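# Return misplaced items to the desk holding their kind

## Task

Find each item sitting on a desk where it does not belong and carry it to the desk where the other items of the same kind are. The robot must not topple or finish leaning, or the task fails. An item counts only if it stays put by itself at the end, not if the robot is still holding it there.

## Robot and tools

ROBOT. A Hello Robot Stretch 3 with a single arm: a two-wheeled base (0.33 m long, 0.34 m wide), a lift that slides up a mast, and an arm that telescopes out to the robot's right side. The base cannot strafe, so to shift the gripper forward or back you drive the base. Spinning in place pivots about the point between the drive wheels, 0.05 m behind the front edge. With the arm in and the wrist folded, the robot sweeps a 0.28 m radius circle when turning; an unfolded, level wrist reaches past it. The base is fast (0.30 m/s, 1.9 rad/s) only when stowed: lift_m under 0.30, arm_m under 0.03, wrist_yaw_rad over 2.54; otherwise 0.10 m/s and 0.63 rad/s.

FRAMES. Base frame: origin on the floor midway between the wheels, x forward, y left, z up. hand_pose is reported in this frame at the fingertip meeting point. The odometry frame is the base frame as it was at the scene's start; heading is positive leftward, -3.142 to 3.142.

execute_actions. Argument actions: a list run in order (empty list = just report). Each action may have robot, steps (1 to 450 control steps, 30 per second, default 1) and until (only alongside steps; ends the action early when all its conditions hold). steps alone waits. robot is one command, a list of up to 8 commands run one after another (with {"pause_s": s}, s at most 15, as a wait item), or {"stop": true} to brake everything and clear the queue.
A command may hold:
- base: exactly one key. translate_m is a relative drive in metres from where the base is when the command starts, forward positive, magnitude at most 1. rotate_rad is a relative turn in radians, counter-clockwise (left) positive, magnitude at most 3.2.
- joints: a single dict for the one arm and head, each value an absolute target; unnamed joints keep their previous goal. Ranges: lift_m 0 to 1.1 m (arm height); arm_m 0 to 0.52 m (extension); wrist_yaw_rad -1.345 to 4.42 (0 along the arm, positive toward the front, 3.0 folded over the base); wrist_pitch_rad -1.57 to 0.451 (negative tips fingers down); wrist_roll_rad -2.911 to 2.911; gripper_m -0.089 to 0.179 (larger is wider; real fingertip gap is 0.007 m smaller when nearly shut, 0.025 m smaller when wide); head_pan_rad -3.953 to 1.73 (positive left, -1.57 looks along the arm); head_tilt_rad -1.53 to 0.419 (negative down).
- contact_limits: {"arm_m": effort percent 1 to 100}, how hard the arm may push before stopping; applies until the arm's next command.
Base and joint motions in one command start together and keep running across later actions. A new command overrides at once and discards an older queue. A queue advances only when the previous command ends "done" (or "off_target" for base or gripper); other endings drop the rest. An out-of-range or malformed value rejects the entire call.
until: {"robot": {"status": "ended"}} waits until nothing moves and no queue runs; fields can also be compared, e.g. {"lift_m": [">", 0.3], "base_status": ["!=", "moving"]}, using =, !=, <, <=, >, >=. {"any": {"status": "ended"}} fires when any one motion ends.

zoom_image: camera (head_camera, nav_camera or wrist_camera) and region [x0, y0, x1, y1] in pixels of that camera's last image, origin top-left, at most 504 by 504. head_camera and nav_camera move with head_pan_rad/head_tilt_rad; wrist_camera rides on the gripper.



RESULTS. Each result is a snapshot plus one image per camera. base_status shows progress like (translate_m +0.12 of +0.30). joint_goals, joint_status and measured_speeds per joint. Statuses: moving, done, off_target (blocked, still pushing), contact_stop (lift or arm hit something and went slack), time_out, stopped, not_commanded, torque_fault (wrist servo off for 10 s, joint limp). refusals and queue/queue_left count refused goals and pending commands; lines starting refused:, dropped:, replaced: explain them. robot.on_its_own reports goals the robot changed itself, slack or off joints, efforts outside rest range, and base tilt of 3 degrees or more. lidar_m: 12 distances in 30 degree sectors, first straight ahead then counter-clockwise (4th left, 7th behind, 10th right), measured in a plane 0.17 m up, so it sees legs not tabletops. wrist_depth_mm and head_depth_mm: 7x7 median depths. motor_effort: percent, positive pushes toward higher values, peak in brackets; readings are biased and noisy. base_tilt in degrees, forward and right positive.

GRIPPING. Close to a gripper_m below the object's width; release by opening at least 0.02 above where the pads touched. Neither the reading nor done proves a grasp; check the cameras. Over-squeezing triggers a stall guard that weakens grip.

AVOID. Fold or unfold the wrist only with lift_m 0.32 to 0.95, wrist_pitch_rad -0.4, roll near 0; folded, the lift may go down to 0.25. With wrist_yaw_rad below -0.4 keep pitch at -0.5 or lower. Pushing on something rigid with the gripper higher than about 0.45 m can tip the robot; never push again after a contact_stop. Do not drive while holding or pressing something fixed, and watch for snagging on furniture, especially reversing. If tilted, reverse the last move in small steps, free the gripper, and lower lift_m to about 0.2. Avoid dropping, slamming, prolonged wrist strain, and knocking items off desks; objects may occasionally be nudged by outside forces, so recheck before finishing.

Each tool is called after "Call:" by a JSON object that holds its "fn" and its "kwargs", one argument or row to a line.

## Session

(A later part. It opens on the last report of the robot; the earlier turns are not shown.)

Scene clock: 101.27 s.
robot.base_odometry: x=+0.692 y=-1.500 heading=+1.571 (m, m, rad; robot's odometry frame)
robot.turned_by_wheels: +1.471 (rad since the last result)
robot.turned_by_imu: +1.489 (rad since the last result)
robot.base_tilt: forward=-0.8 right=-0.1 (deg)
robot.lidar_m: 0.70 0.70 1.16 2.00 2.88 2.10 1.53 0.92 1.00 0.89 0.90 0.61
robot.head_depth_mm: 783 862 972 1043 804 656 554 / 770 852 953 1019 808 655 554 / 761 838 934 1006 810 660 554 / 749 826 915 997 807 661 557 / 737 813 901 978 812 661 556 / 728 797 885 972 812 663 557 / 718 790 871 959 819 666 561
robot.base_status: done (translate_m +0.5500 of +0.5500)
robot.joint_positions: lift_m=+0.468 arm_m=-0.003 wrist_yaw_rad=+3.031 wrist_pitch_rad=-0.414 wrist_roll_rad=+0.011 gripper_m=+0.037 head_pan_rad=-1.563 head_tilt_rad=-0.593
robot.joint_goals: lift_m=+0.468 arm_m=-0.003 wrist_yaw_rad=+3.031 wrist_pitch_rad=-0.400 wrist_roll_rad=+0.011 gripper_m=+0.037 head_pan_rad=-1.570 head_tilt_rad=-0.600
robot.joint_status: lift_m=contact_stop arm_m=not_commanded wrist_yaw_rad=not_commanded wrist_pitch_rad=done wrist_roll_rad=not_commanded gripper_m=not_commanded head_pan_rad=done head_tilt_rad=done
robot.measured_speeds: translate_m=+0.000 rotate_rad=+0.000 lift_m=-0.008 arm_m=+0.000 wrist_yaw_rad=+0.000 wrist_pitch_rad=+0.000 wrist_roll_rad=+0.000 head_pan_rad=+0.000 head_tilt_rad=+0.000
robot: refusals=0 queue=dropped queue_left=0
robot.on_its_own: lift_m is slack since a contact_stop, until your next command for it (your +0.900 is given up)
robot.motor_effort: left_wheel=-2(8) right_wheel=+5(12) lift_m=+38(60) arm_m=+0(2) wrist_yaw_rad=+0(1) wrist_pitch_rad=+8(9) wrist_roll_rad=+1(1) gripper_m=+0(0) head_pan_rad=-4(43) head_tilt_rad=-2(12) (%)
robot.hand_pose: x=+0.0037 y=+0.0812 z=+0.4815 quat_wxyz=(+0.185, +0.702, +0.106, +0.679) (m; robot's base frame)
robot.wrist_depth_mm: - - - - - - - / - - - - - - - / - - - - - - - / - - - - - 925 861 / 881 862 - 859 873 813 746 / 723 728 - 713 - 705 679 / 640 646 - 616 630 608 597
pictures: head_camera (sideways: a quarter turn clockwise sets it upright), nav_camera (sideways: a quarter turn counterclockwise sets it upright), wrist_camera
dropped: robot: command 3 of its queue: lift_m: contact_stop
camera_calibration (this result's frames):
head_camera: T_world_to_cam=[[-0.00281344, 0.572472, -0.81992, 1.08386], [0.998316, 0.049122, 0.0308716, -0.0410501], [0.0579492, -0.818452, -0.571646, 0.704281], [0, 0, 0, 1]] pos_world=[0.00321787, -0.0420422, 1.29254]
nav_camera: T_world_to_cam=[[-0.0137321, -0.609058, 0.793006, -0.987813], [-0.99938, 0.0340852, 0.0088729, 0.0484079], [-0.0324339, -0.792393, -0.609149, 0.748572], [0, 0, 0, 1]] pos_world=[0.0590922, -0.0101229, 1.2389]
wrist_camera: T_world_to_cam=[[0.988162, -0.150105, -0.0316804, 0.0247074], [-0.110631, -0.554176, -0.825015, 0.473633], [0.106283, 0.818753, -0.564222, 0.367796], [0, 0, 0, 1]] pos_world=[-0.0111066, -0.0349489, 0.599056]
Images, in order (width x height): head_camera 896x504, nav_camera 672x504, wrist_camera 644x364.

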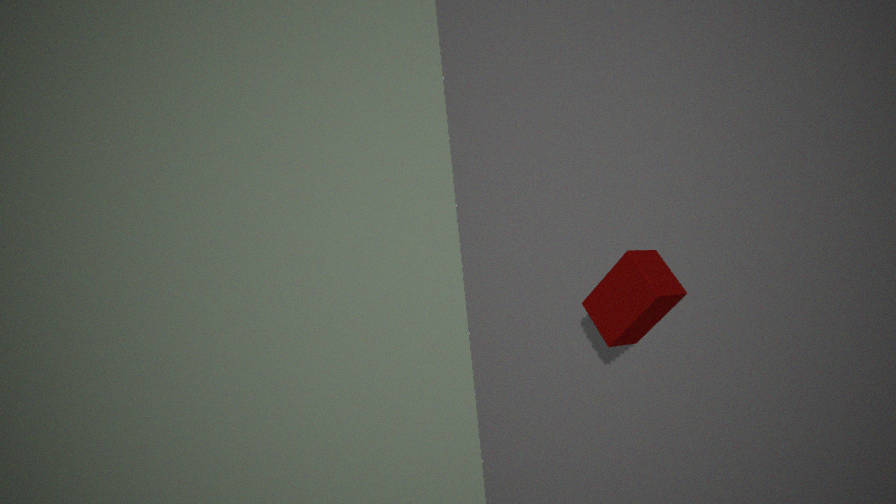

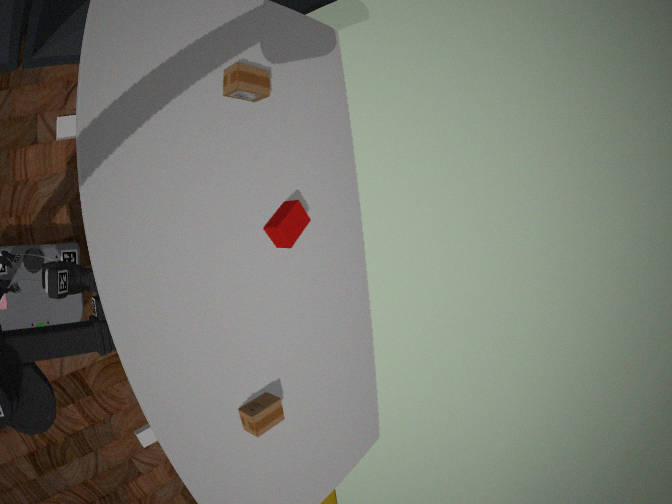

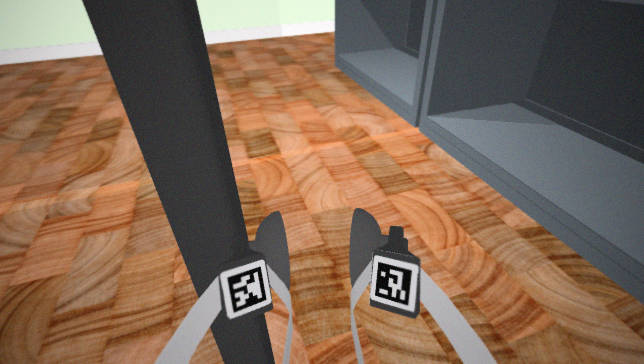

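Call:
{"fn": "execute_actions", "kwargs": {
  "actions": [
    {"robot":[{"joints":{"lift_m":0.27}},{"base":{"rotate_rad":0.5}},{"base":{"translate_m":0.3}},{"base":{"rotate_rad":-0.52}},{"base":{"translate_m":-0.22}},{"joints":{"lift_m":0.92}},{"joints":{"wrist_yaw_rad":0,"wrist_pitch_rad":-0.4,"gripper_m":0.15}}],"steps":450,"until":{"robot":{"status":"ended"}}}
  ]
}}

Call:
{"fn": "execute_actions", "kwargs": {
  "actions": [
    {"steps":300,"until":{"robot":{"status":"ended"}}}
  ]
}}

Scene clock: 121.77 s.
robot.base_odometry: x=+0.544 y=-1.457 heading=+1.551 (m, m, rad; robot's odometry frame)
robot.turned_by_wheels: -0.020 (rad since the last result)
robot.turned_by_imu: -0.020 (rad since the last result)
robot.base_tilt: forward=-0.7 right=-0.2 (deg)
robot.lidar_m: 0.63 1.08 1.01 1.84 2.74 2.20 1.56 1.44 1.05 1.03 0.68 1.17
robot.head_depth_mm: 921 1018 1140 1041 806 656 553 / 902 1005 1116 1046 805 658 553 / 891 977 1092 1045 809 658 554 / 874 961 1069 1048 800 660 555 / 858 948 1050 1053 813 661 557 / 849 931 1034 1060 816 663 558 / 831 913 1010 1064 816 662 560
robot.base_status: done (translate_m -0.2200 of -0.2200)
robot.joint_positions: lift_m=+0.716 arm_m=-0.003 wrist_yaw_rad=+3.031 wrist_pitch_rad=-0.415 wrist_roll_rad=+0.011 gripper_m=+0.037 head_pan_rad=-1.563 head_tilt_rad=-0.593
robot.joint_goals: lift_m=+0.920 arm_m=-0.003 wrist_yaw_rad=+3.031 wrist_pitch_rad=-0.400 wrist_roll_rad=+0.011 gripper_m=+0.037 head_pan_rad=-1.570 head_tilt_rad=-0.600
robot.joint_status: lift_m=moving arm_m=not_commanded wrist_yaw_rad=not_commanded wrist_pitch_rad=done wrist_roll_rad=not_commanded gripper_m=not_commanded head_pan_rad=done head_tilt_rad=done
robot.measured_speeds: translate_m=+0.000 rotate_rad=+0.000 lift_m=+0.110 arm_m=+0.000 wrist_yaw_rad=+0.000 wrist_pitch_rad=+0.000 wrist_roll_rad=+0.000 head_pan_rad=+0.000 head_tilt_rad=+0.000
robot: refusals=0 queue=running queue_left=1
robot.motor_effort: left_wheel=+2(8) right_wheel=-3(11) lift_m=+37(42) arm_m=+0(1) wrist_yaw_rad=+0(0) wrist_pitch_rad=+8(8) wrist_roll_rad=+1(1) gripper_m=-1(0) head_pan_rad=-4(4) head_tilt_rad=-2(2) (%)
robot.hand_pose: x=+0.0037 y=+0.0812 z=+0.7292 quat_wxyz=(+0.185, +0.702, +0.106, +0.679) (m; robot's base frame)
robot.wrist_depth_mm: - - - - - 986 983 / - - - - - 933 896 / - - - - - - 649 / - - - - - - - / - - - - - - - / - - - - - 979 878 / 894 892 - 895 871 862 792
pictures: head_camera (sideways: a quarter turn clockwise sets it upright), nav_camera (sideways: a quarter turn counterclockwise sets it upright), wrist_camera
camera_calibration (this result's frames):
head_camera: T_world_to_cam=[[-0.00269218, 0.572501, -0.8199, 1.08383], [0.998326, 0.0489091, 0.030873, -0.0410521], [0.0577754, -0.818444, -0.571674, 0.704319], [0, 0, 0, 1]] pos_world=[0.00320895, -0.0420413, 1.29254]
nav_camera: T_world_to_cam=[[-0.0138611, -0.609083, 0.792985, -0.987785], [-0.999372, 0.0342969, 0.00887435, 0.0484059], [-0.0326022, -0.792365, -0.609176, 0.748609], [0, 0, 0, 1]] pos_world=[0.05909, -0.0101319, 1.2389]
wrist_camera: T_world_to_cam=[[0.988161, -0.150115, -0.0316695, 0.0325451], [-0.110658, -0.554406, -0.824857, 0.677883], [0.106266, 0.818596, -0.564454, 0.507782], [0, 0, 0, 1]] pos_world=[-0.0111067, -0.03496, 0.846807]
Images, in order (width x height): head_camera 896x504, nav_camera 672x504, wrist_camera 644x364.

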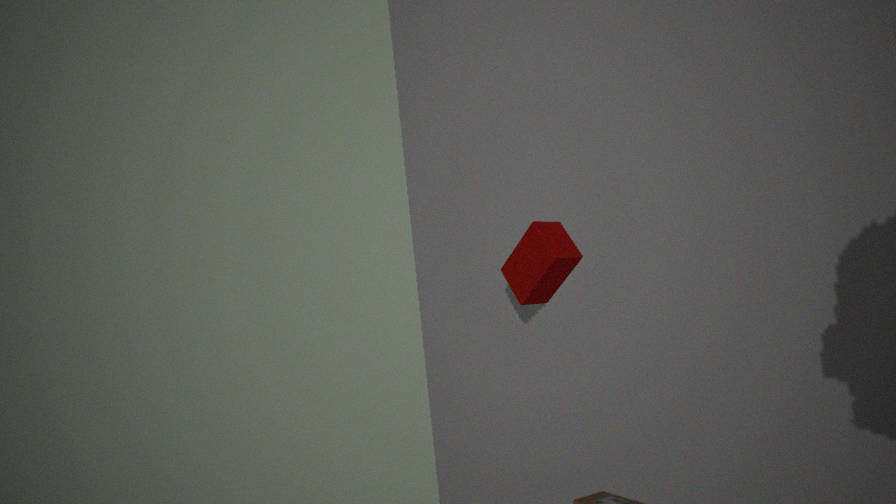

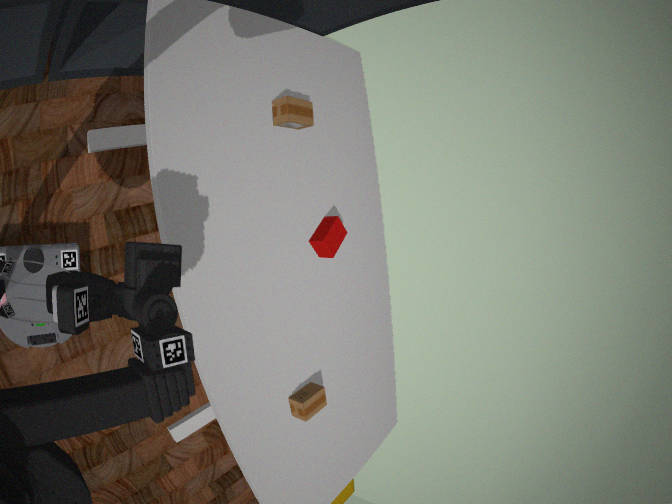

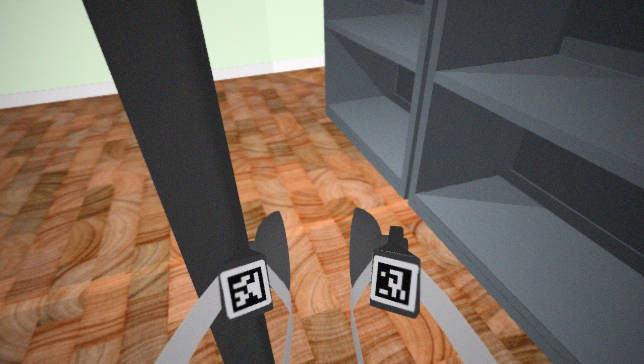

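Scene clock: 126.60 s.
robot.base_odometry: x=+0.544 y=-1.457 heading=+1.551 (m, m, rad; robot's odometry frame)
robot.turned_by_wheels: +0.000 (rad since the last result)
robot.turned_by_imu: +0.000 (rad since the last result)
robot.base_tilt: forward=-0.7 right=-0.1 (deg)
robot.lidar_m: 0.63 1.08 1.01 1.84 2.74 2.20 1.56 1.44 1.05 1.03 0.68 1.17
robot.head_depth_mm: 918 1023 1140 1046 804 - - / 904 996 1116 1046 835 674 - / 885 983 1089 1050 838 - - / 877 961 1068 1054 801 677 544 / 859 947 1055 1053 816 654 557 / 850 932 1028 1061 816 661 559 / 829 912 1009 1058 818 665 560
robot.base_status: done (translate_m -0.2200 of -0.2200)
robot.joint_positions: lift_m=+0.919 arm_m=-0.003 wrist_yaw_rad=+0.004 wrist_pitch_rad=-0.415 wrist_roll_rad=+0.011 gripper_m=+0.150 head_pan_rad=-1.563 head_tilt_rad=-0.593
robot.joint_goals: lift_m=+0.920 arm_m=-0.003 wrist_yaw_rad=+0.000 wrist_pitch_rad=-0.400 wrist_roll_rad=+0.011 gripper_m=+0.150 head_pan_rad=-1.570 head_tilt_rad=-0.600
robot.joint_status: lift_m=done arm_m=not_commanded wrist_yaw_rad=done wrist_pitch_rad=done wrist_roll_rad=not_commanded gripper_m=done head_pan_rad=done head_tilt_rad=done
robot.measured_speeds: translate_m=+0.000 rotate_rad=+0.000 lift_m=+0.000 arm_m=+0.000 wrist_yaw_rad=+0.000 wrist_pitch_rad=+0.000 wrist_roll_rad=+0.000 head_pan_rad=+0.000 head_tilt_rad=+0.000
robot: refusals=0 queue=done queue_left=0
robot.motor_effort: left_wheel=+2(2) right_wheel=-3(3) lift_m=+38(37) arm_m=+0(0) wrist_yaw_rad=-3(2) wrist_pitch_rad=+8(9) wrist_roll_rad=+1(1) gripper_m=+0(82) head_pan_rad=-4(4) head_tilt_rad=-2(2) (%)
robot.hand_pose: x=-0.0207 y=-0.3671 z=+0.9327 quat_wxyz=(+0.689, +0.146, -0.695, -0.145) (m; robot's base frame)
robot.wrist_depth_mm: 635 675 722 749 771 830 918 / 695 724 777 800 862 896 961 / 725 774 766 744 699 707 703 / 591 599 552 538 562 556 552 / 428 481 476 469 466 472 414 / 387 - 396 394 389 - 386 / 352 339 348 340 339 340 337
pictures: head_camera (sideways: a quarter turn clockwise sets it upright), nav_camera (sideways: a quarter turn counterclockwise sets it upright), wrist_camera
camera_calibration (this result's frames):
head_camera: T_world_to_cam=[[-0.00269239, 0.572501, -0.8199, 1.08383], [0.998326, 0.0489094, 0.030873, -0.0410521], [0.0577757, -0.818444, -0.571674, 0.704318], [0, 0, 0, 1]] pos_world=[0.00320896, -0.0420413, 1.29254]
nav_camera: T_world_to_cam=[[-0.0138609, -0.609083, 0.792985, -0.987785], [-0.999372, 0.0342966, 0.00887435, 0.0484059], [-0.0326019, -0.792365, -0.609176, 0.748609], [0, 0, 0, 1]] pos_world=[0.05909, -0.0101319, 1.2389]
wrist_camera: T_world_to_cam=[[-0.998846, 0.0361087, -0.0316699, 0.0229876], [0.0465214, 0.563425, -0.824856, 1.0081], [-0.0119408, -0.825378, -0.564455, 0.386263], [0, 0, 0, 1]] pos_world=[-0.0193248, -0.250006, 1.05029]
Images, in order (width x height): head_camera 896x504, nav_camera 672x504, wrist_camera 644x364.

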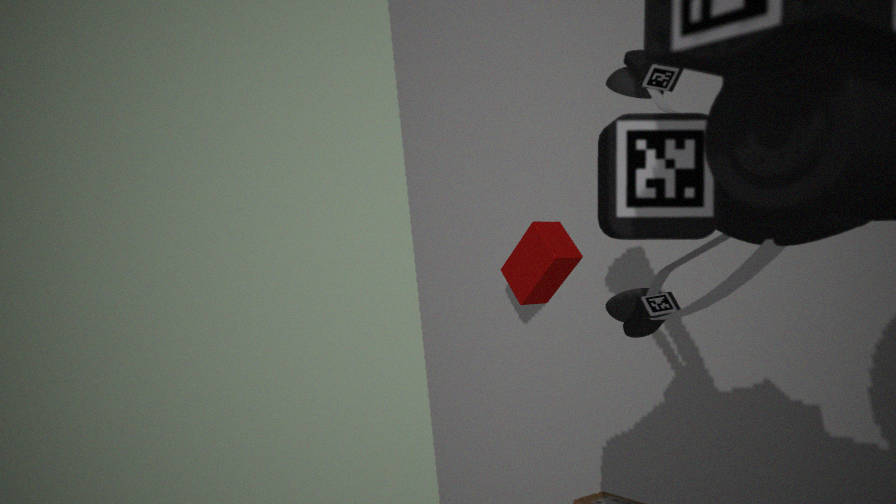

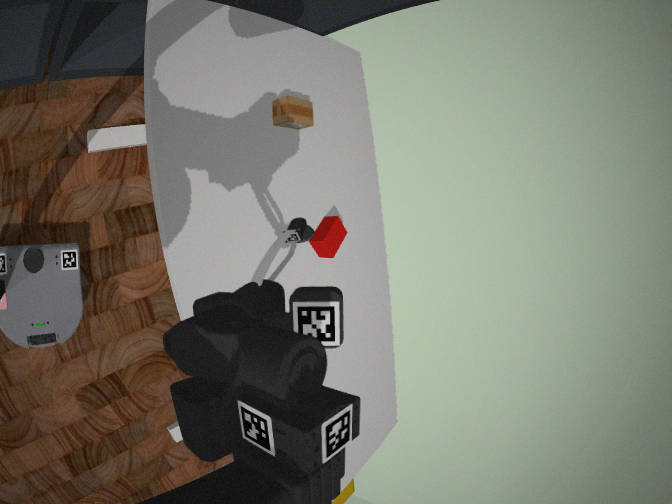

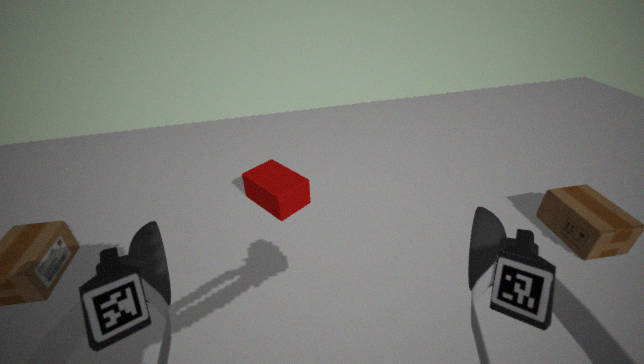

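Call:
{"fn": "execute_actions", "kwargs": {
  "actions": [
    {"robot":{"base":{"translate_m":0.075},"joints":{"lift_m":0.76,"arm_m":0.22}},"steps":450,"until":{"robot":{"status":"ended"}}}
  ]
}}

Scene clock: 135.83 s.
robot.base_odometry: x=+0.546 y=-1.382 heading=+1.551 (m, m, rad; robot's odometry frame)
robot.turned_by_wheels: +0.000 (rad since the last result)
robot.turned_by_imu: +0.000 (rad since the last result)
robot.base_tilt: forward=-0.8 right=-0.1 (deg)
robot.lidar_m: 0.55 1.01 0.98 1.84 2.75 2.28 1.63 1.10 1.11 1.02 0.63 1.14
robot.head_depth_mm: 904 1000 1117 1038 833 - - / 892 983 1101 1040 862 617 555 / 872 966 1075 1053 826 610 556 / 862 950 1057 1050 830 660 555 / 845 929 1029 1056 816 662 558 / 830 912 1011 1057 814 663 560 / 819 898 991 1058 817 663 559
robot.base_status: done (translate_m +0.0750 of +0.0750)
robot.joint_positions: lift_m=+0.761 arm_m=+0.220 wrist_yaw_rad=+0.002 wrist_pitch_rad=-0.415 wrist_roll_rad=+0.011 gripper_m=+0.150 head_pan_rad=-1.563 head_tilt_rad=-0.593
robot.joint_goals: lift_m=+0.760 arm_m=+0.220 wrist_yaw_rad=+0.000 wrist_pitch_rad=-0.400 wrist_roll_rad=+0.011 gripper_m=+0.150 head_pan_rad=-1.570 head_tilt_rad=-0.600
robot.joint_status: lift_m=done arm_m=done wrist_yaw_rad=done wrist_pitch_rad=done wrist_roll_rad=not_commanded gripper_m=done head_pan_rad=done head_tilt_rad=done
robot.measured_speeds: translate_m=+0.000 rotate_rad=+0.000 lift_m=+0.000 arm_m=+0.000 wrist_yaw_rad=+0.000 wrist_pitch_rad=+0.000 wrist_roll_rad=+0.000 head_pan_rad=+0.000 head_tilt_rad=+0.000
robot: refusals=0 queue=done queue_left=0
robot.motor_effort: left_wheel=+1(7) right_wheel=-3(3) lift_m=+12(33) arm_m=+2(3) wrist_yaw_rad=-2(3) wrist_pitch_rad=+8(8) wrist_roll_rad=+1(1) gripper_m=+0(0) head_pan_rad=-4(4) head_tilt_rad=-2(2) (%)
robot.hand_pose: x=-0.0210 y=-0.5895 z=+0.7741 quat_wxyz=(+0.689, +0.146, -0.695, -0.146) (m; robot's base frame)
robot.wrist_depth_mm: 448 472 497 529 561 593 635 / 486 493 518 519 514 510 496 / 398 387 385 379 369 365 362 / 304 300 287 225 275 285 286 / 247 250 245 224 233 244 234 / 210 - 207 205 203 - 199 / 181 175 179 177 176 174 173
pictures: head_camera (sideways: a quarter turn clockwise sets it upright), nav_camera (sideways: a quarter turn counterclockwise sets it upright), wrist_camera
camera_calibration (this result's frames):
head_camera: T_world_to_cam=[[-0.00269088, 0.572501, -0.8199, 1.08383], [0.998326, 0.0489068, 0.030873, -0.0410521], [0.0577735, -0.818444, -0.571674, 0.704319], [0, 0, 0, 1]] pos_world=[0.00320885, -0.0420413, 1.29254]
nav_camera: T_world_to_cam=[[-0.0138625, -0.609083, 0.792985, -0.987785], [-0.999372, 0.0342992, 0.00887435, 0.0484059], [-0.032604, -0.792365, -0.609176, 0.748609], [0, 0, 0, 1]] pos_world=[0.05909, -0.010132, 1.2389]
wrist_camera: T_world_to_cam=[[-0.998795, 0.037485, -0.0316691, 0.0264968], [0.0472973, 0.563375, -0.824847, 1.00254], [-0.0130778, -0.825351, -0.564469, 0.113127], [0, 0, 0, 1]] pos_world=[-0.0194732, -0.472431, 0.89164]
Images, in order (width x height): head_camera 896x504, nav_camera 672x504, wrist_camera 644x364.

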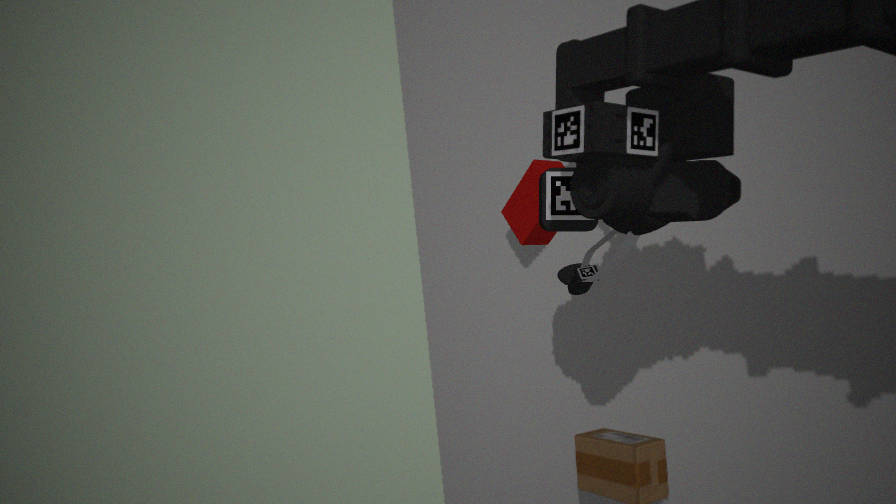

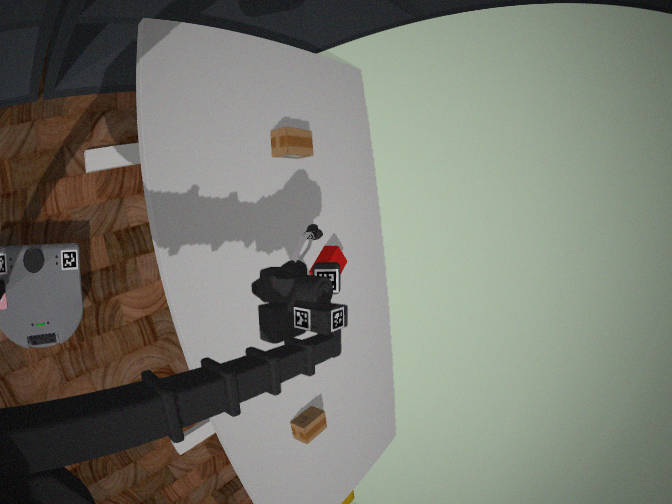

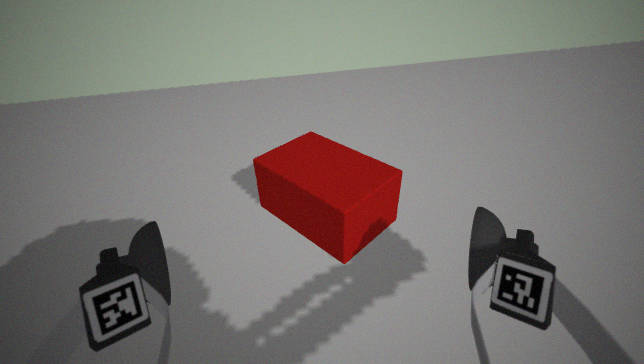

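Centred. Advance and grip.

Call:
{"fn": "execute_actions", "kwargs": {
  "actions": [
    {"robot":[{"joints":{"lift_m":0.74,"arm_m":0.33}},{"joints":{"gripper_m":0.0}},{"joints":{"lift_m":0.9}}],"steps":450,"until":{"robot":{"status":"ended"}}}
  ]
}}

Scene clock: 144.37 s.
robot.base_odometry: x=+0.546 y=-1.382 heading=+1.551 (m, m, rad; robot's odometry frame)
robot.turned_by_wheels: +0.000 (rad since the last result)
robot.turned_by_imu: +0.000 (rad since the last result)
robot.base_tilt: forward=-0.8 right=-0.2 (deg)
robot.lidar_m: 0.56 1.01 0.98 1.84 2.76 2.29 1.64 1.10 1.11 1.02 0.63 1.14
robot.head_depth_mm: 904 998 1098 - 778 656 552 / 887 984 1062 963 807 658 554 / 877 962 1047 - 809 656 556 / 857 947 1050 1005 812 658 557 / 847 933 1032 1047 813 662 559 / 834 914 1011 1060 814 663 558 / 817 896 995 1056 817 666 559
robot.base_status: done (translate_m +0.0750 of +0.0750)
robot.joint_positions: lift_m=+0.899 arm_m=+0.330 wrist_yaw_rad=-0.002 wrist_pitch_rad=-0.417 wrist_roll_rad=+0.011 gripper_m=+0.013 head_pan_rad=-1.563 head_tilt_rad=-0.593
robot.joint_goals: lift_m=+0.900 arm_m=+0.330 wrist_yaw_rad=+0.000 wrist_pitch_rad=-0.400 wrist_roll_rad=+0.011 gripper_m=+0.011 head_pan_rad=-1.570 head_tilt_rad=-0.600
robot.joint_status: lift_m=done arm_m=done wrist_yaw_rad=done wrist_pitch_rad=done wrist_roll_rad=not_commanded gripper_m=done head_pan_rad=done head_tilt_rad=done
robot.measured_speeds: translate_m=+0.000 rotate_rad=+0.000 lift_m=+0.000 arm_m=+0.000 wrist_yaw_rad=+0.000 wrist_pitch_rad=+0.000 wrist_roll_rad=+0.000 head_pan_rad=+0.000 head_tilt_rad=+0.000
robot: refusals=0 queue=done queue_left=0
robot.on_its_own: gripper_m is held at +0.011, not at your +0.000, by its stall guard, which is still easing
robot.motor_effort: left_wheel=+2(1) right_wheel=-2(3) lift_m=+39(40) arm_m=+2(3) wrist_yaw_rad=+2(2) wrist_pitch_rad=+9(10) wrist_roll_rad=+1(1) gripper_m=-34(100) head_pan_rad=-3(4) head_tilt_rad=-2(2) (%)
robot.hand_pose: x=-0.0220 y=-0.6993 z=+0.9123 quat_wxyz=(+0.688, +0.145, -0.695, -0.148) (m; robot's base frame)
robot.wrist_depth_mm: 365 384 403 423 452 480 516 / 390 413 434 467 500 531 577 / 420 448 481 516 553 600 622 / 457 493 506 533 522 518 510 / 448 453 150 151 436 437 430 / 377 387 129 125 126 371 358 / 331 318 149 107 114 312 314
pictures: head_camera (sideways: a quarter turn clockwise sets it upright), nav_camera (sideways: a quarter turn counterclockwise sets it upright), wrist_camera
camera_calibration (this result's frames):
head_camera: T_world_to_cam=[[-0.00269088, 0.572501, -0.8199, 1.08383], [0.998326, 0.0489068, 0.030873, -0.0410521], [0.0577735, -0.818444, -0.571674, 0.704318], [0, 0, 0, 1]] pos_world=[0.00320885, -0.0420413, 1.29254]
nav_camera: T_world_to_cam=[[-0.0138625, -0.609083, 0.792985, -0.987785], [-0.999372, 0.0342992, 0.00887435, 0.0484059], [-0.032604, -0.792365, -0.609176, 0.748609], [0, 0, 0, 1]] pos_world=[0.05909, -0.010132, 1.2389]
wrist_camera: T_world_to_cam=[[-0.998627, 0.0417811, -0.0315968, 0.0369782], [0.0496908, 0.56467, -0.82382, 1.17846], [-0.0165784, -0.824259, -0.565971, 0.10259], [0, 0, 0, 1]] pos_world=[-0.0199305, -0.582427, 1.03007]
Images, in order (width x height): head_camera 896x504, nav_camera 672x504, wrist_camera 644x364.

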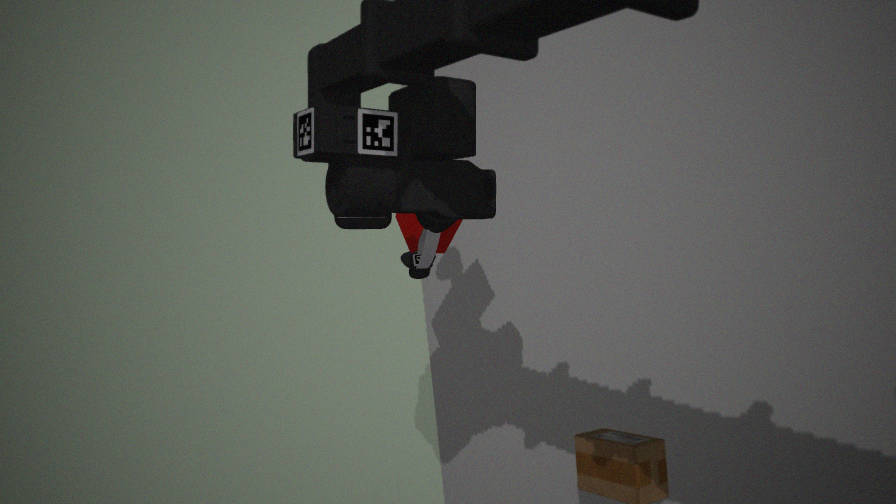

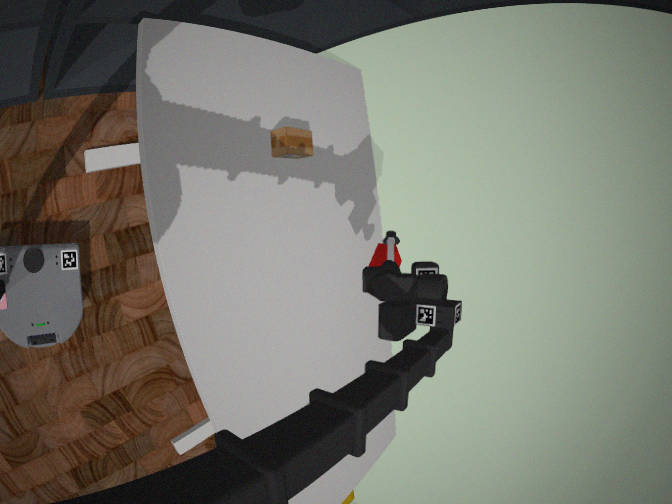

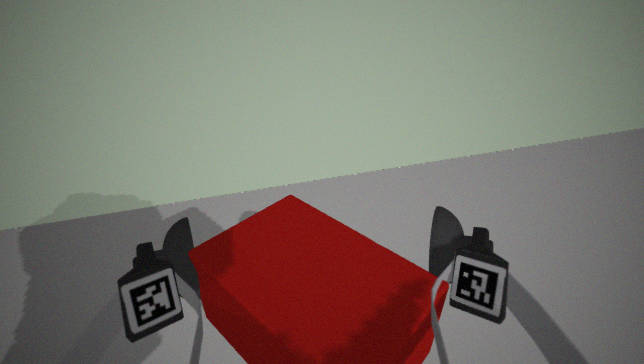

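Call:
{"fn": "execute_actions", "kwargs": {
  "actions": [
    {"robot":[{"joints":{"arm_m":0.0}},{"base":{"translate_m":-1.0}},{"base":{"translate_m":-0.05}},{"base":{"rotate_rad":-1.571}},{"base":{"translate_m":-0.6}}],"steps":450,"until":{"robot":{"status":"ended"}}},
    {"steps":450,"until":{"robot":{"status":"ended"}}},
    {"steps":200,"until":{"robot":{"status":"ended"}}}
  ]
}}

Scene clock: 178.90 s.
robot.base_odometry: x=-0.075 y=-2.420 heading=-0.020 (m, m, rad; robot's odometry frame)
robot.turned_by_wheels: -1.571 (rad since the last result)
robot.turned_by_imu: -1.597 (rad since the last result)
robot.base_tilt: forward=-0.8 right=-0.2 (deg)
robot.lidar_m: 1.39 1.83 1.68 1.45 1.45 1.72 1.94 1.94 1.11 1.13 0.75 1.33
robot.head_depth_mm: 1016 1124 1243 1045 800 702 - / 996 1101 1227 1039 804 657 - / 975 1088 1204 1047 822 - - / 958 1056 1181 1051 810 618 1178 / 941 1037 1154 1053 810 652 583 / 934 1022 1130 1055 816 659 585 / 914 1000 1102 1068 817 665 573
robot.base_status: done (translate_m -0.6000 of -0.6000)
robot.joint_positions: lift_m=+0.899 arm_m=+0.000 wrist_yaw_rad=-0.002 wrist_pitch_rad=-0.417 wrist_roll_rad=+0.011 gripper_m=+0.055 head_pan_rad=-1.563 head_tilt_rad=-0.593
robot.joint_goals: lift_m=+0.900 arm_m=+0.000 wrist_yaw_rad=+0.000 wrist_pitch_rad=-0.400 wrist_roll_rad=+0.011 gripper_m=+0.054 head_pan_rad=-1.570 head_tilt_rad=-0.600
robot.joint_status: lift_m=done arm_m=done wrist_yaw_rad=done wrist_pitch_rad=done wrist_roll_rad=not_commanded gripper_m=done head_pan_rad=done head_tilt_rad=done
robot.measured_speeds: translate_m=+0.000 rotate_rad=+0.000 lift_m=+0.000 arm_m=+0.000 wrist_yaw_rad=+0.000 wrist_pitch_rad=+0.000 wrist_roll_rad=+0.000 head_pan_rad=+0.000 head_tilt_rad=+0.000
robot: refusals=0 queue=done queue_left=0
robot.on_its_own: gripper_m is held at +0.054, not at your +0.000, by its stall guard, which is not easing now
robot.motor_effort: left_wheel=+2(7) right_wheel=-3(10) lift_m=+38(38) arm_m=-3(5) wrist_yaw_rad=+2(2) wrist_pitch_rad=+10(10) wrist_roll_rad=+1(1) gripper_m=-21(33) head_pan_rad=-3(3) head_tilt_rad=-2(2) (%)
robot.hand_pose: x=-0.0220 y=-0.3698 z=+0.9122 quat_wxyz=(+0.688, +0.145, -0.695, -0.148) (m; robot's base frame)
robot.wrist_depth_mm: 709 742 771 838 889 971 - / 746 813 814 874 913 924 873 / 715 711 691 681 675 627 641 / 553 550 533 537 524 523 513 / 450 451 154 151 434 444 424 / 384 383 129 126 126 374 359 / 332 318 151 107 114 313 321
pictures: head_camera (sideways: a quarter turn clockwise sets it upright), nav_camera (sideways: a quarter turn counterclockwise sets it upright), wrist_camera
camera_calibration (this result's frames):
head_camera: T_world_to_cam=[[-0.00269082, 0.572501, -0.8199, 1.08383], [0.998326, 0.0489067, 0.030873, -0.0410521], [0.0577734, -0.818444, -0.571674, 0.704319], [0, 0, 0, 1]] pos_world=[0.00320885, -0.0420413, 1.29254]
nav_camera: T_world_to_cam=[[-0.0138626, -0.609083, 0.792985, -0.987785], [-0.999372, 0.0342993, 0.00887435, 0.0484059], [-0.0326041, -0.792365, -0.609176, 0.748609], [0, 0, 0, 1]] pos_world=[0.05909, -0.010132, 1.2389]
wrist_camera: T_world_to_cam=[[-0.998628, 0.041768, -0.0315874, 0.0232021], [0.0496815, 0.564959, -0.823622, 0.992274], [-0.0165555, -0.824061, -0.566259, 0.374463], [0, 0, 0, 1]] pos_world=[-0.019928, -0.252984, 1.03003]
Images, in order (width x height): head_camera 896x504, nav_camera 672x504, wrist_camera 644x364.

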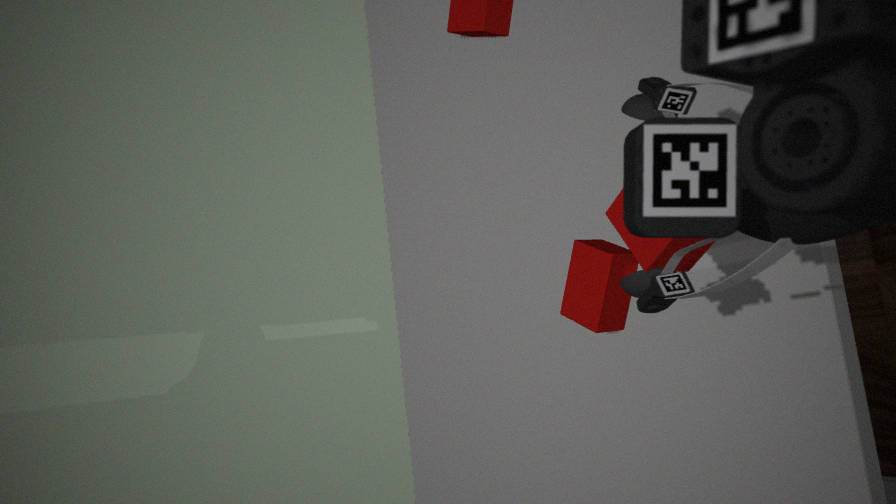

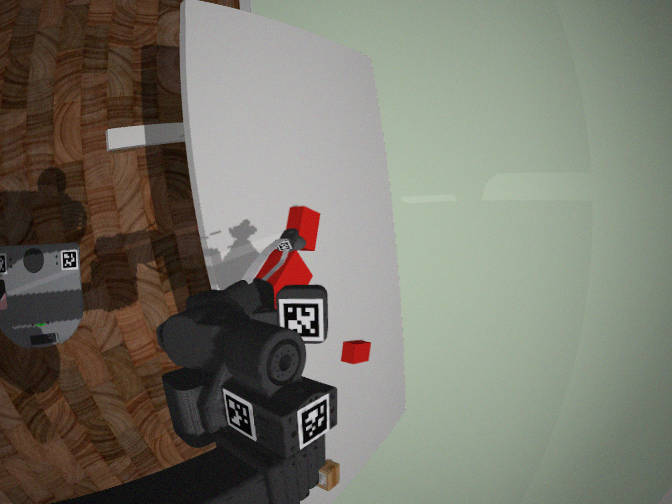

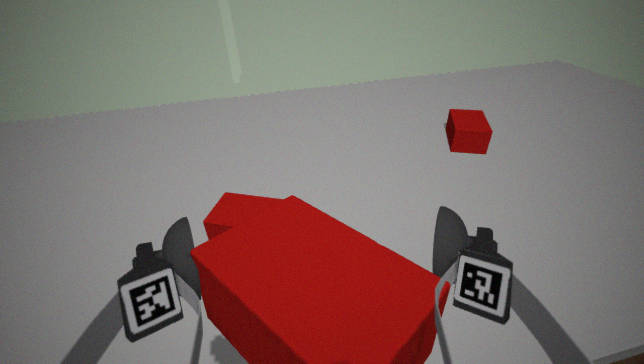

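Call:
{"fn": "execute_actions", "kwargs": {
  "actions": [
    {"robot":[{"base":{"translate_m":0.25},"joints":{"arm_m":0.25}},{"joints":{"lift_m":0.75}},{"joints":{"gripper_m":0.15}},{"joints":{"lift_m":0.92}},{"joints":{"arm_m":0.0}},{"base":{"translate_m":-1.0}}],"steps":450,"until":{"robot":{"status":"ended"}}},
    {"steps":450,"until":{"robot":{"status":"ended"}}}
  ]
}}

Scene clock: 212.00 s.
robot.base_odometry: x=-0.825 y=-2.405 heading=-0.020 (m, m, rad; robot's odometry frame)
robot.turned_by_wheels: +0.000 (rad since the last result)
robot.turned_by_imu: +0.000 (rad since the last result)
robot.base_tilt: forward=-0.7 right=-0.1 (deg)
robot.lidar_m: 2.13 2.34 1.46 1.43 1.73 1.37 1.21 1.21 1.43 0.85 1.30 1.35
robot.head_depth_mm: 1180 1305 1465 1664 1809 - - / 1152 1281 1426 1610 836 - - / 1134 1254 1382 1044 848 - - / 1115 1228 1330 1050 790 1366 1226 / 1088 1196 1312 1053 803 1412 1256 / 1070 1175 1281 1061 818 1385 1256 / 1053 1156 1276 1058 815 724 1265
robot.base_status: done (translate_m -1.0000 of -1.0000)
robot.joint_positions: lift_m=+0.919 arm_m=+0.000 wrist_yaw_rad=-0.001 wrist_pitch_rad=-0.418 wrist_roll_rad=+0.011 gripper_m=+0.150 head_pan_rad=-1.563 head_tilt_rad=-0.594
robot.joint_goals: lift_m=+0.920 arm_m=+0.000 wrist_yaw_rad=+0.000 wrist_pitch_rad=-0.400 wrist_roll_rad=+0.011 gripper_m=+0.150 head_pan_rad=-1.570 head_tilt_rad=-0.600
robot.joint_status: lift_m=done arm_m=done wrist_yaw_rad=done wrist_pitch_rad=done wrist_roll_rad=not_commanded gripper_m=done head_pan_rad=done head_tilt_rad=done
robot.measured_speeds: translate_m=+0.000 rotate_rad=+0.000 lift_m=+0.000 arm_m=+0.000 wrist_yaw_rad=+0.000 wrist_pitch_rad=+0.000 wrist_roll_rad=+0.000 head_pan_rad=+0.000 head_tilt_rad=+0.000
robot: refusals=0 queue=done queue_left=0
robot.motor_effort: left_wheel=+1(7) right_wheel=-3(9) lift_m=+38(39) arm_m=-4(7) wrist_yaw_rad=+1(2) wrist_pitch_rad=+10(10) wrist_roll_rad=+0(1) gripper_m=+0(82) head_pan_rad=-4(4) head_tilt_rad=-2(2) (%)
robot.hand_pose: x=-0.0219 y=-0.3697 z=+0.9321 quat_wxyz=(+0.688, +0.145, -0.695, -0.148) (m; robot's base frame)
robot.wrist_depth_mm: 852 887 953 - - - - / 917 958 969 - - - - / 759 749 733 715 - - - / 591 584 555 546 - - - / 478 486 472 465 484 - - / 406 - 404 421 - - - / 368 - - - - - -
pictures: head_camera (sideways: a quarter turn clockwise sets it upright), nav_camera (sideways: a quarter turn counterclockwise sets it upright), wrist_camera
camera_calibration (this result's frames):
head_camera: T_world_to_cam=[[-0.00268547, 0.572524, -0.819883, 1.08381], [0.998327, 0.0488962, 0.0308742, -0.0410536], [0.0577654, -0.818428, -0.571698, 0.704349], [0, 0, 0, 1]] pos_world=[0.00320844, -0.042041, 1.29254]
nav_camera: T_world_to_cam=[[-0.0138683, -0.609106, 0.792968, -0.987762], [-0.999372, 0.0343087, 0.00887556, 0.0484044], [-0.0326118, -0.792347, -0.609199, 0.748638], [0, 0, 0, 1]] pos_world=[0.0590899, -0.0101307, 1.2389]
wrist_camera: T_world_to_cam=[[-0.998651, 0.0412333, -0.0315631, 0.0237309], [0.0493688, 0.565494, -0.823274, 1.00847], [-0.0160976, -0.823721, -0.566766, 0.386394], [0, 0, 0, 1]] pos_world=[-0.0198682, -0.252982, 1.04999]
Images, in order (width x height): head_camera 896x504, nav_camera 672x504, wrist_camera 644x364.

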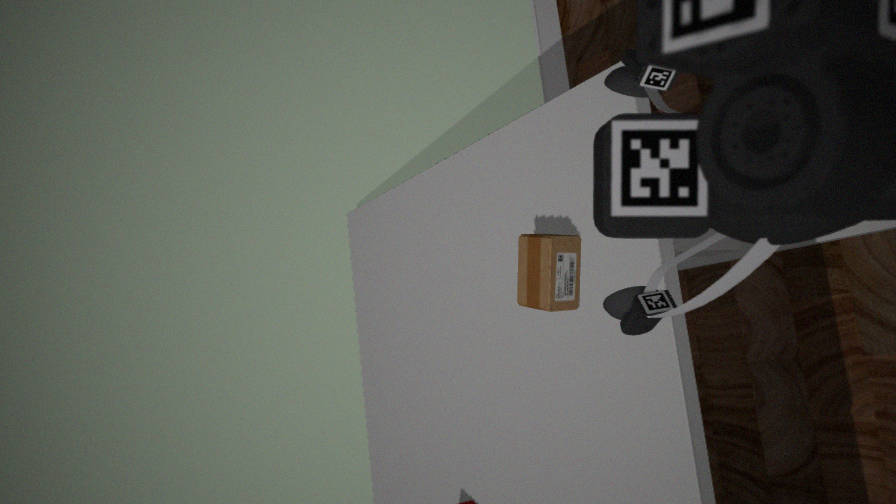

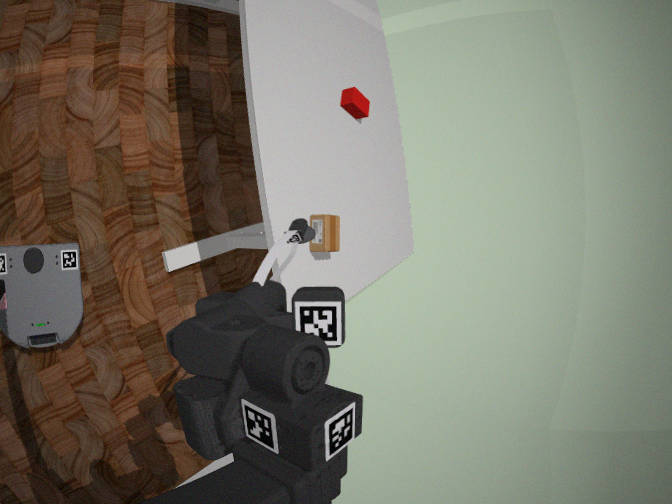

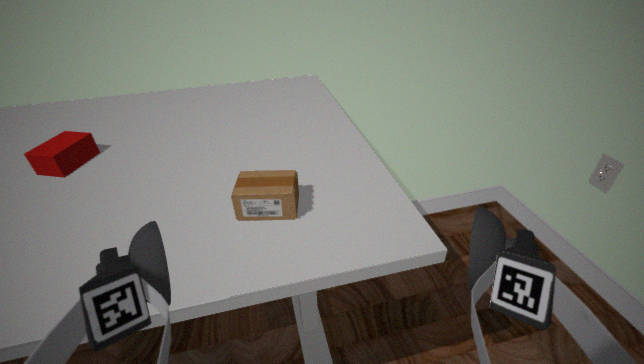

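Call:
{"fn": "execute_actions", "kwargs": {
  "actions": [
    {"robot":{"base":{"translate_m":0.095},"joints":{"lift_m":0.76,"arm_m":0.22}},"steps":450,"until":{"robot":{"status":"ended"}}}
  ]
}}

Scene clock: 217.93 s.
robot.base_odometry: x=-0.730 y=-2.407 heading=-0.020 (m, m, rad; robot's odometry frame)
robot.turned_by_wheels: +0.000 (rad since the last result)
robot.turned_by_imu: +0.000 (rad since the last result)
robot.base_tilt: forward=-0.8 right=-0.2 (deg)
robot.lidar_m: 2.04 2.27 1.97 1.41 1.75 1.48 1.30 1.30 1.45 0.86 1.28 1.27
robot.head_depth_mm: 1158 1273 1426 1620 858 - - / 1129 1250 1401 1093 866 1391 1254 / 1115 1225 1336 1046 817 1377 1232 / 1095 1197 1308 1050 834 1382 1256 / 1073 1176 1278 1057 814 1383 1262 / 1051 1153 1273 1057 814 721 1255 / 1034 1135 1260 1012 814 702 1265
robot.base_status: done (translate_m +0.0950 of +0.0950)
robot.joint_positions: lift_m=+0.761 arm_m=+0.220 wrist_yaw_rad=-0.001 wrist_pitch_rad=-0.418 wrist_roll_rad=+0.011 gripper_m=+0.150 head_pan_rad=-1.563 head_tilt_rad=-0.594
robot.joint_goals: lift_m=+0.760 arm_m=+0.220 wrist_yaw_rad=+0.000 wrist_pitch_rad=-0.400 wrist_roll_rad=+0.011 gripper_m=+0.150 head_pan_rad=-1.570 head_tilt_rad=-0.600
robot.joint_status: lift_m=done arm_m=done wrist_yaw_rad=done wrist_pitch_rad=done wrist_roll_rad=not_commanded gripper_m=done head_pan_rad=done head_tilt_rad=done
robot.measured_speeds: translate_m=+0.000 rotate_rad=+0.000 lift_m=+0.000 arm_m=+0.000 wrist_yaw_rad=+0.000 wrist_pitch_rad=+0.000 wrist_roll_rad=+0.000 head_pan_rad=+0.000 head_tilt_rad=+0.000
robot: refusals=0 queue=done queue_left=0
robot.motor_effort: left_wheel=+2(7) right_wheel=-3(5) lift_m=+11(36) arm_m=+2(1) wrist_yaw_rad=+2(2) wrist_pitch_rad=+10(9) wrist_roll_rad=+1(1) gripper_m=+0(0) head_pan_rad=-4(4) head_tilt_rad=-2(2) (%)
robot.hand_pose: x=-0.0219 y=-0.5891 z=+0.7735 quat_wxyz=(+0.688, +0.145, -0.695, -0.148) (m; robot's base frame)
robot.wrist_depth_mm: 640 698 751 758 820 885 971 / 551 537 522 522 553 992 - / 390 389 384 380 372 - - / 308 301 296 207 264 287 - / 244 250 242 207 218 242 234 / 209 - 205 203 201 - 198 / 180 174 177 177 176 173 172
pictures: head_camera (sideways: a quarter turn clockwise sets it upright), nav_camera (sideways: a quarter turn counterclockwise sets it upright), wrist_camera
camera_calibration (this result's frames):
head_camera: T_world_to_cam=[[-0.00268438, 0.572525, -0.819883, 1.08381], [0.998327, 0.0488942, 0.0308742, -0.0410536], [0.0577638, -0.818428, -0.571698, 0.704349], [0, 0, 0, 1]] pos_world=[0.00320836, -0.042041, 1.29254]
nav_camera: T_world_to_cam=[[-0.0138695, -0.609106, 0.792968, -0.987762], [-0.999372, 0.0343106, 0.00887556, 0.0484044], [-0.0326134, -0.792347, -0.609199, 0.748638], [0, 0, 0, 1]] pos_world=[0.0590898, -0.0101308, 1.2389]
wrist_camera: T_world_to_cam=[[-0.998651, 0.0412326, -0.0315638, 0.0277715], [0.0493687, 0.565477, -0.823286, 1.00195], [-0.0160976, -0.823733, -0.566749, 0.115707], [0, 0, 0, 1]] pos_world=[-0.0198682, -0.472411, 0.891342]
Images, in order (width x height): head_camera 896x504, nav_camera 672x504, wrist_camera 644x364.

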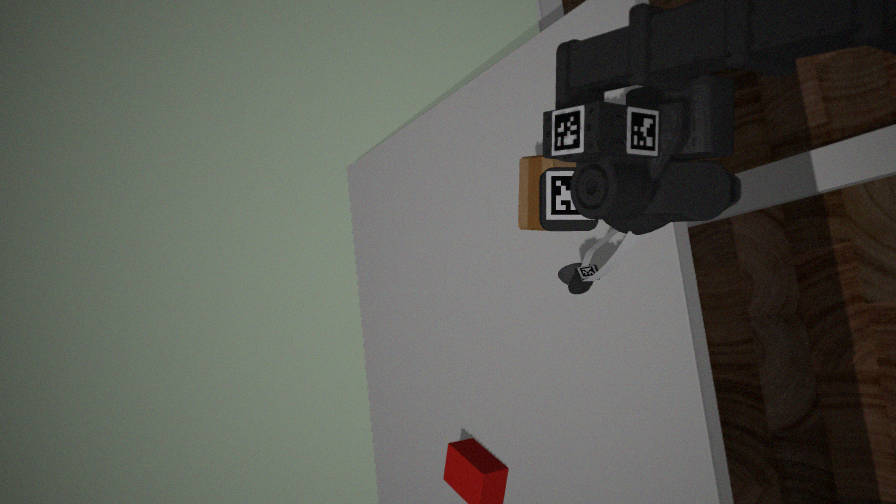

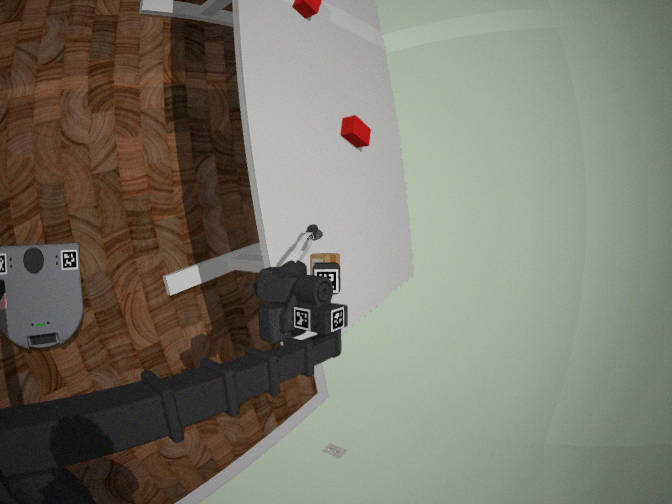

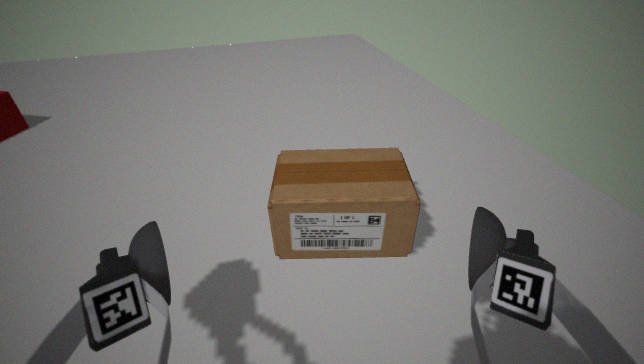

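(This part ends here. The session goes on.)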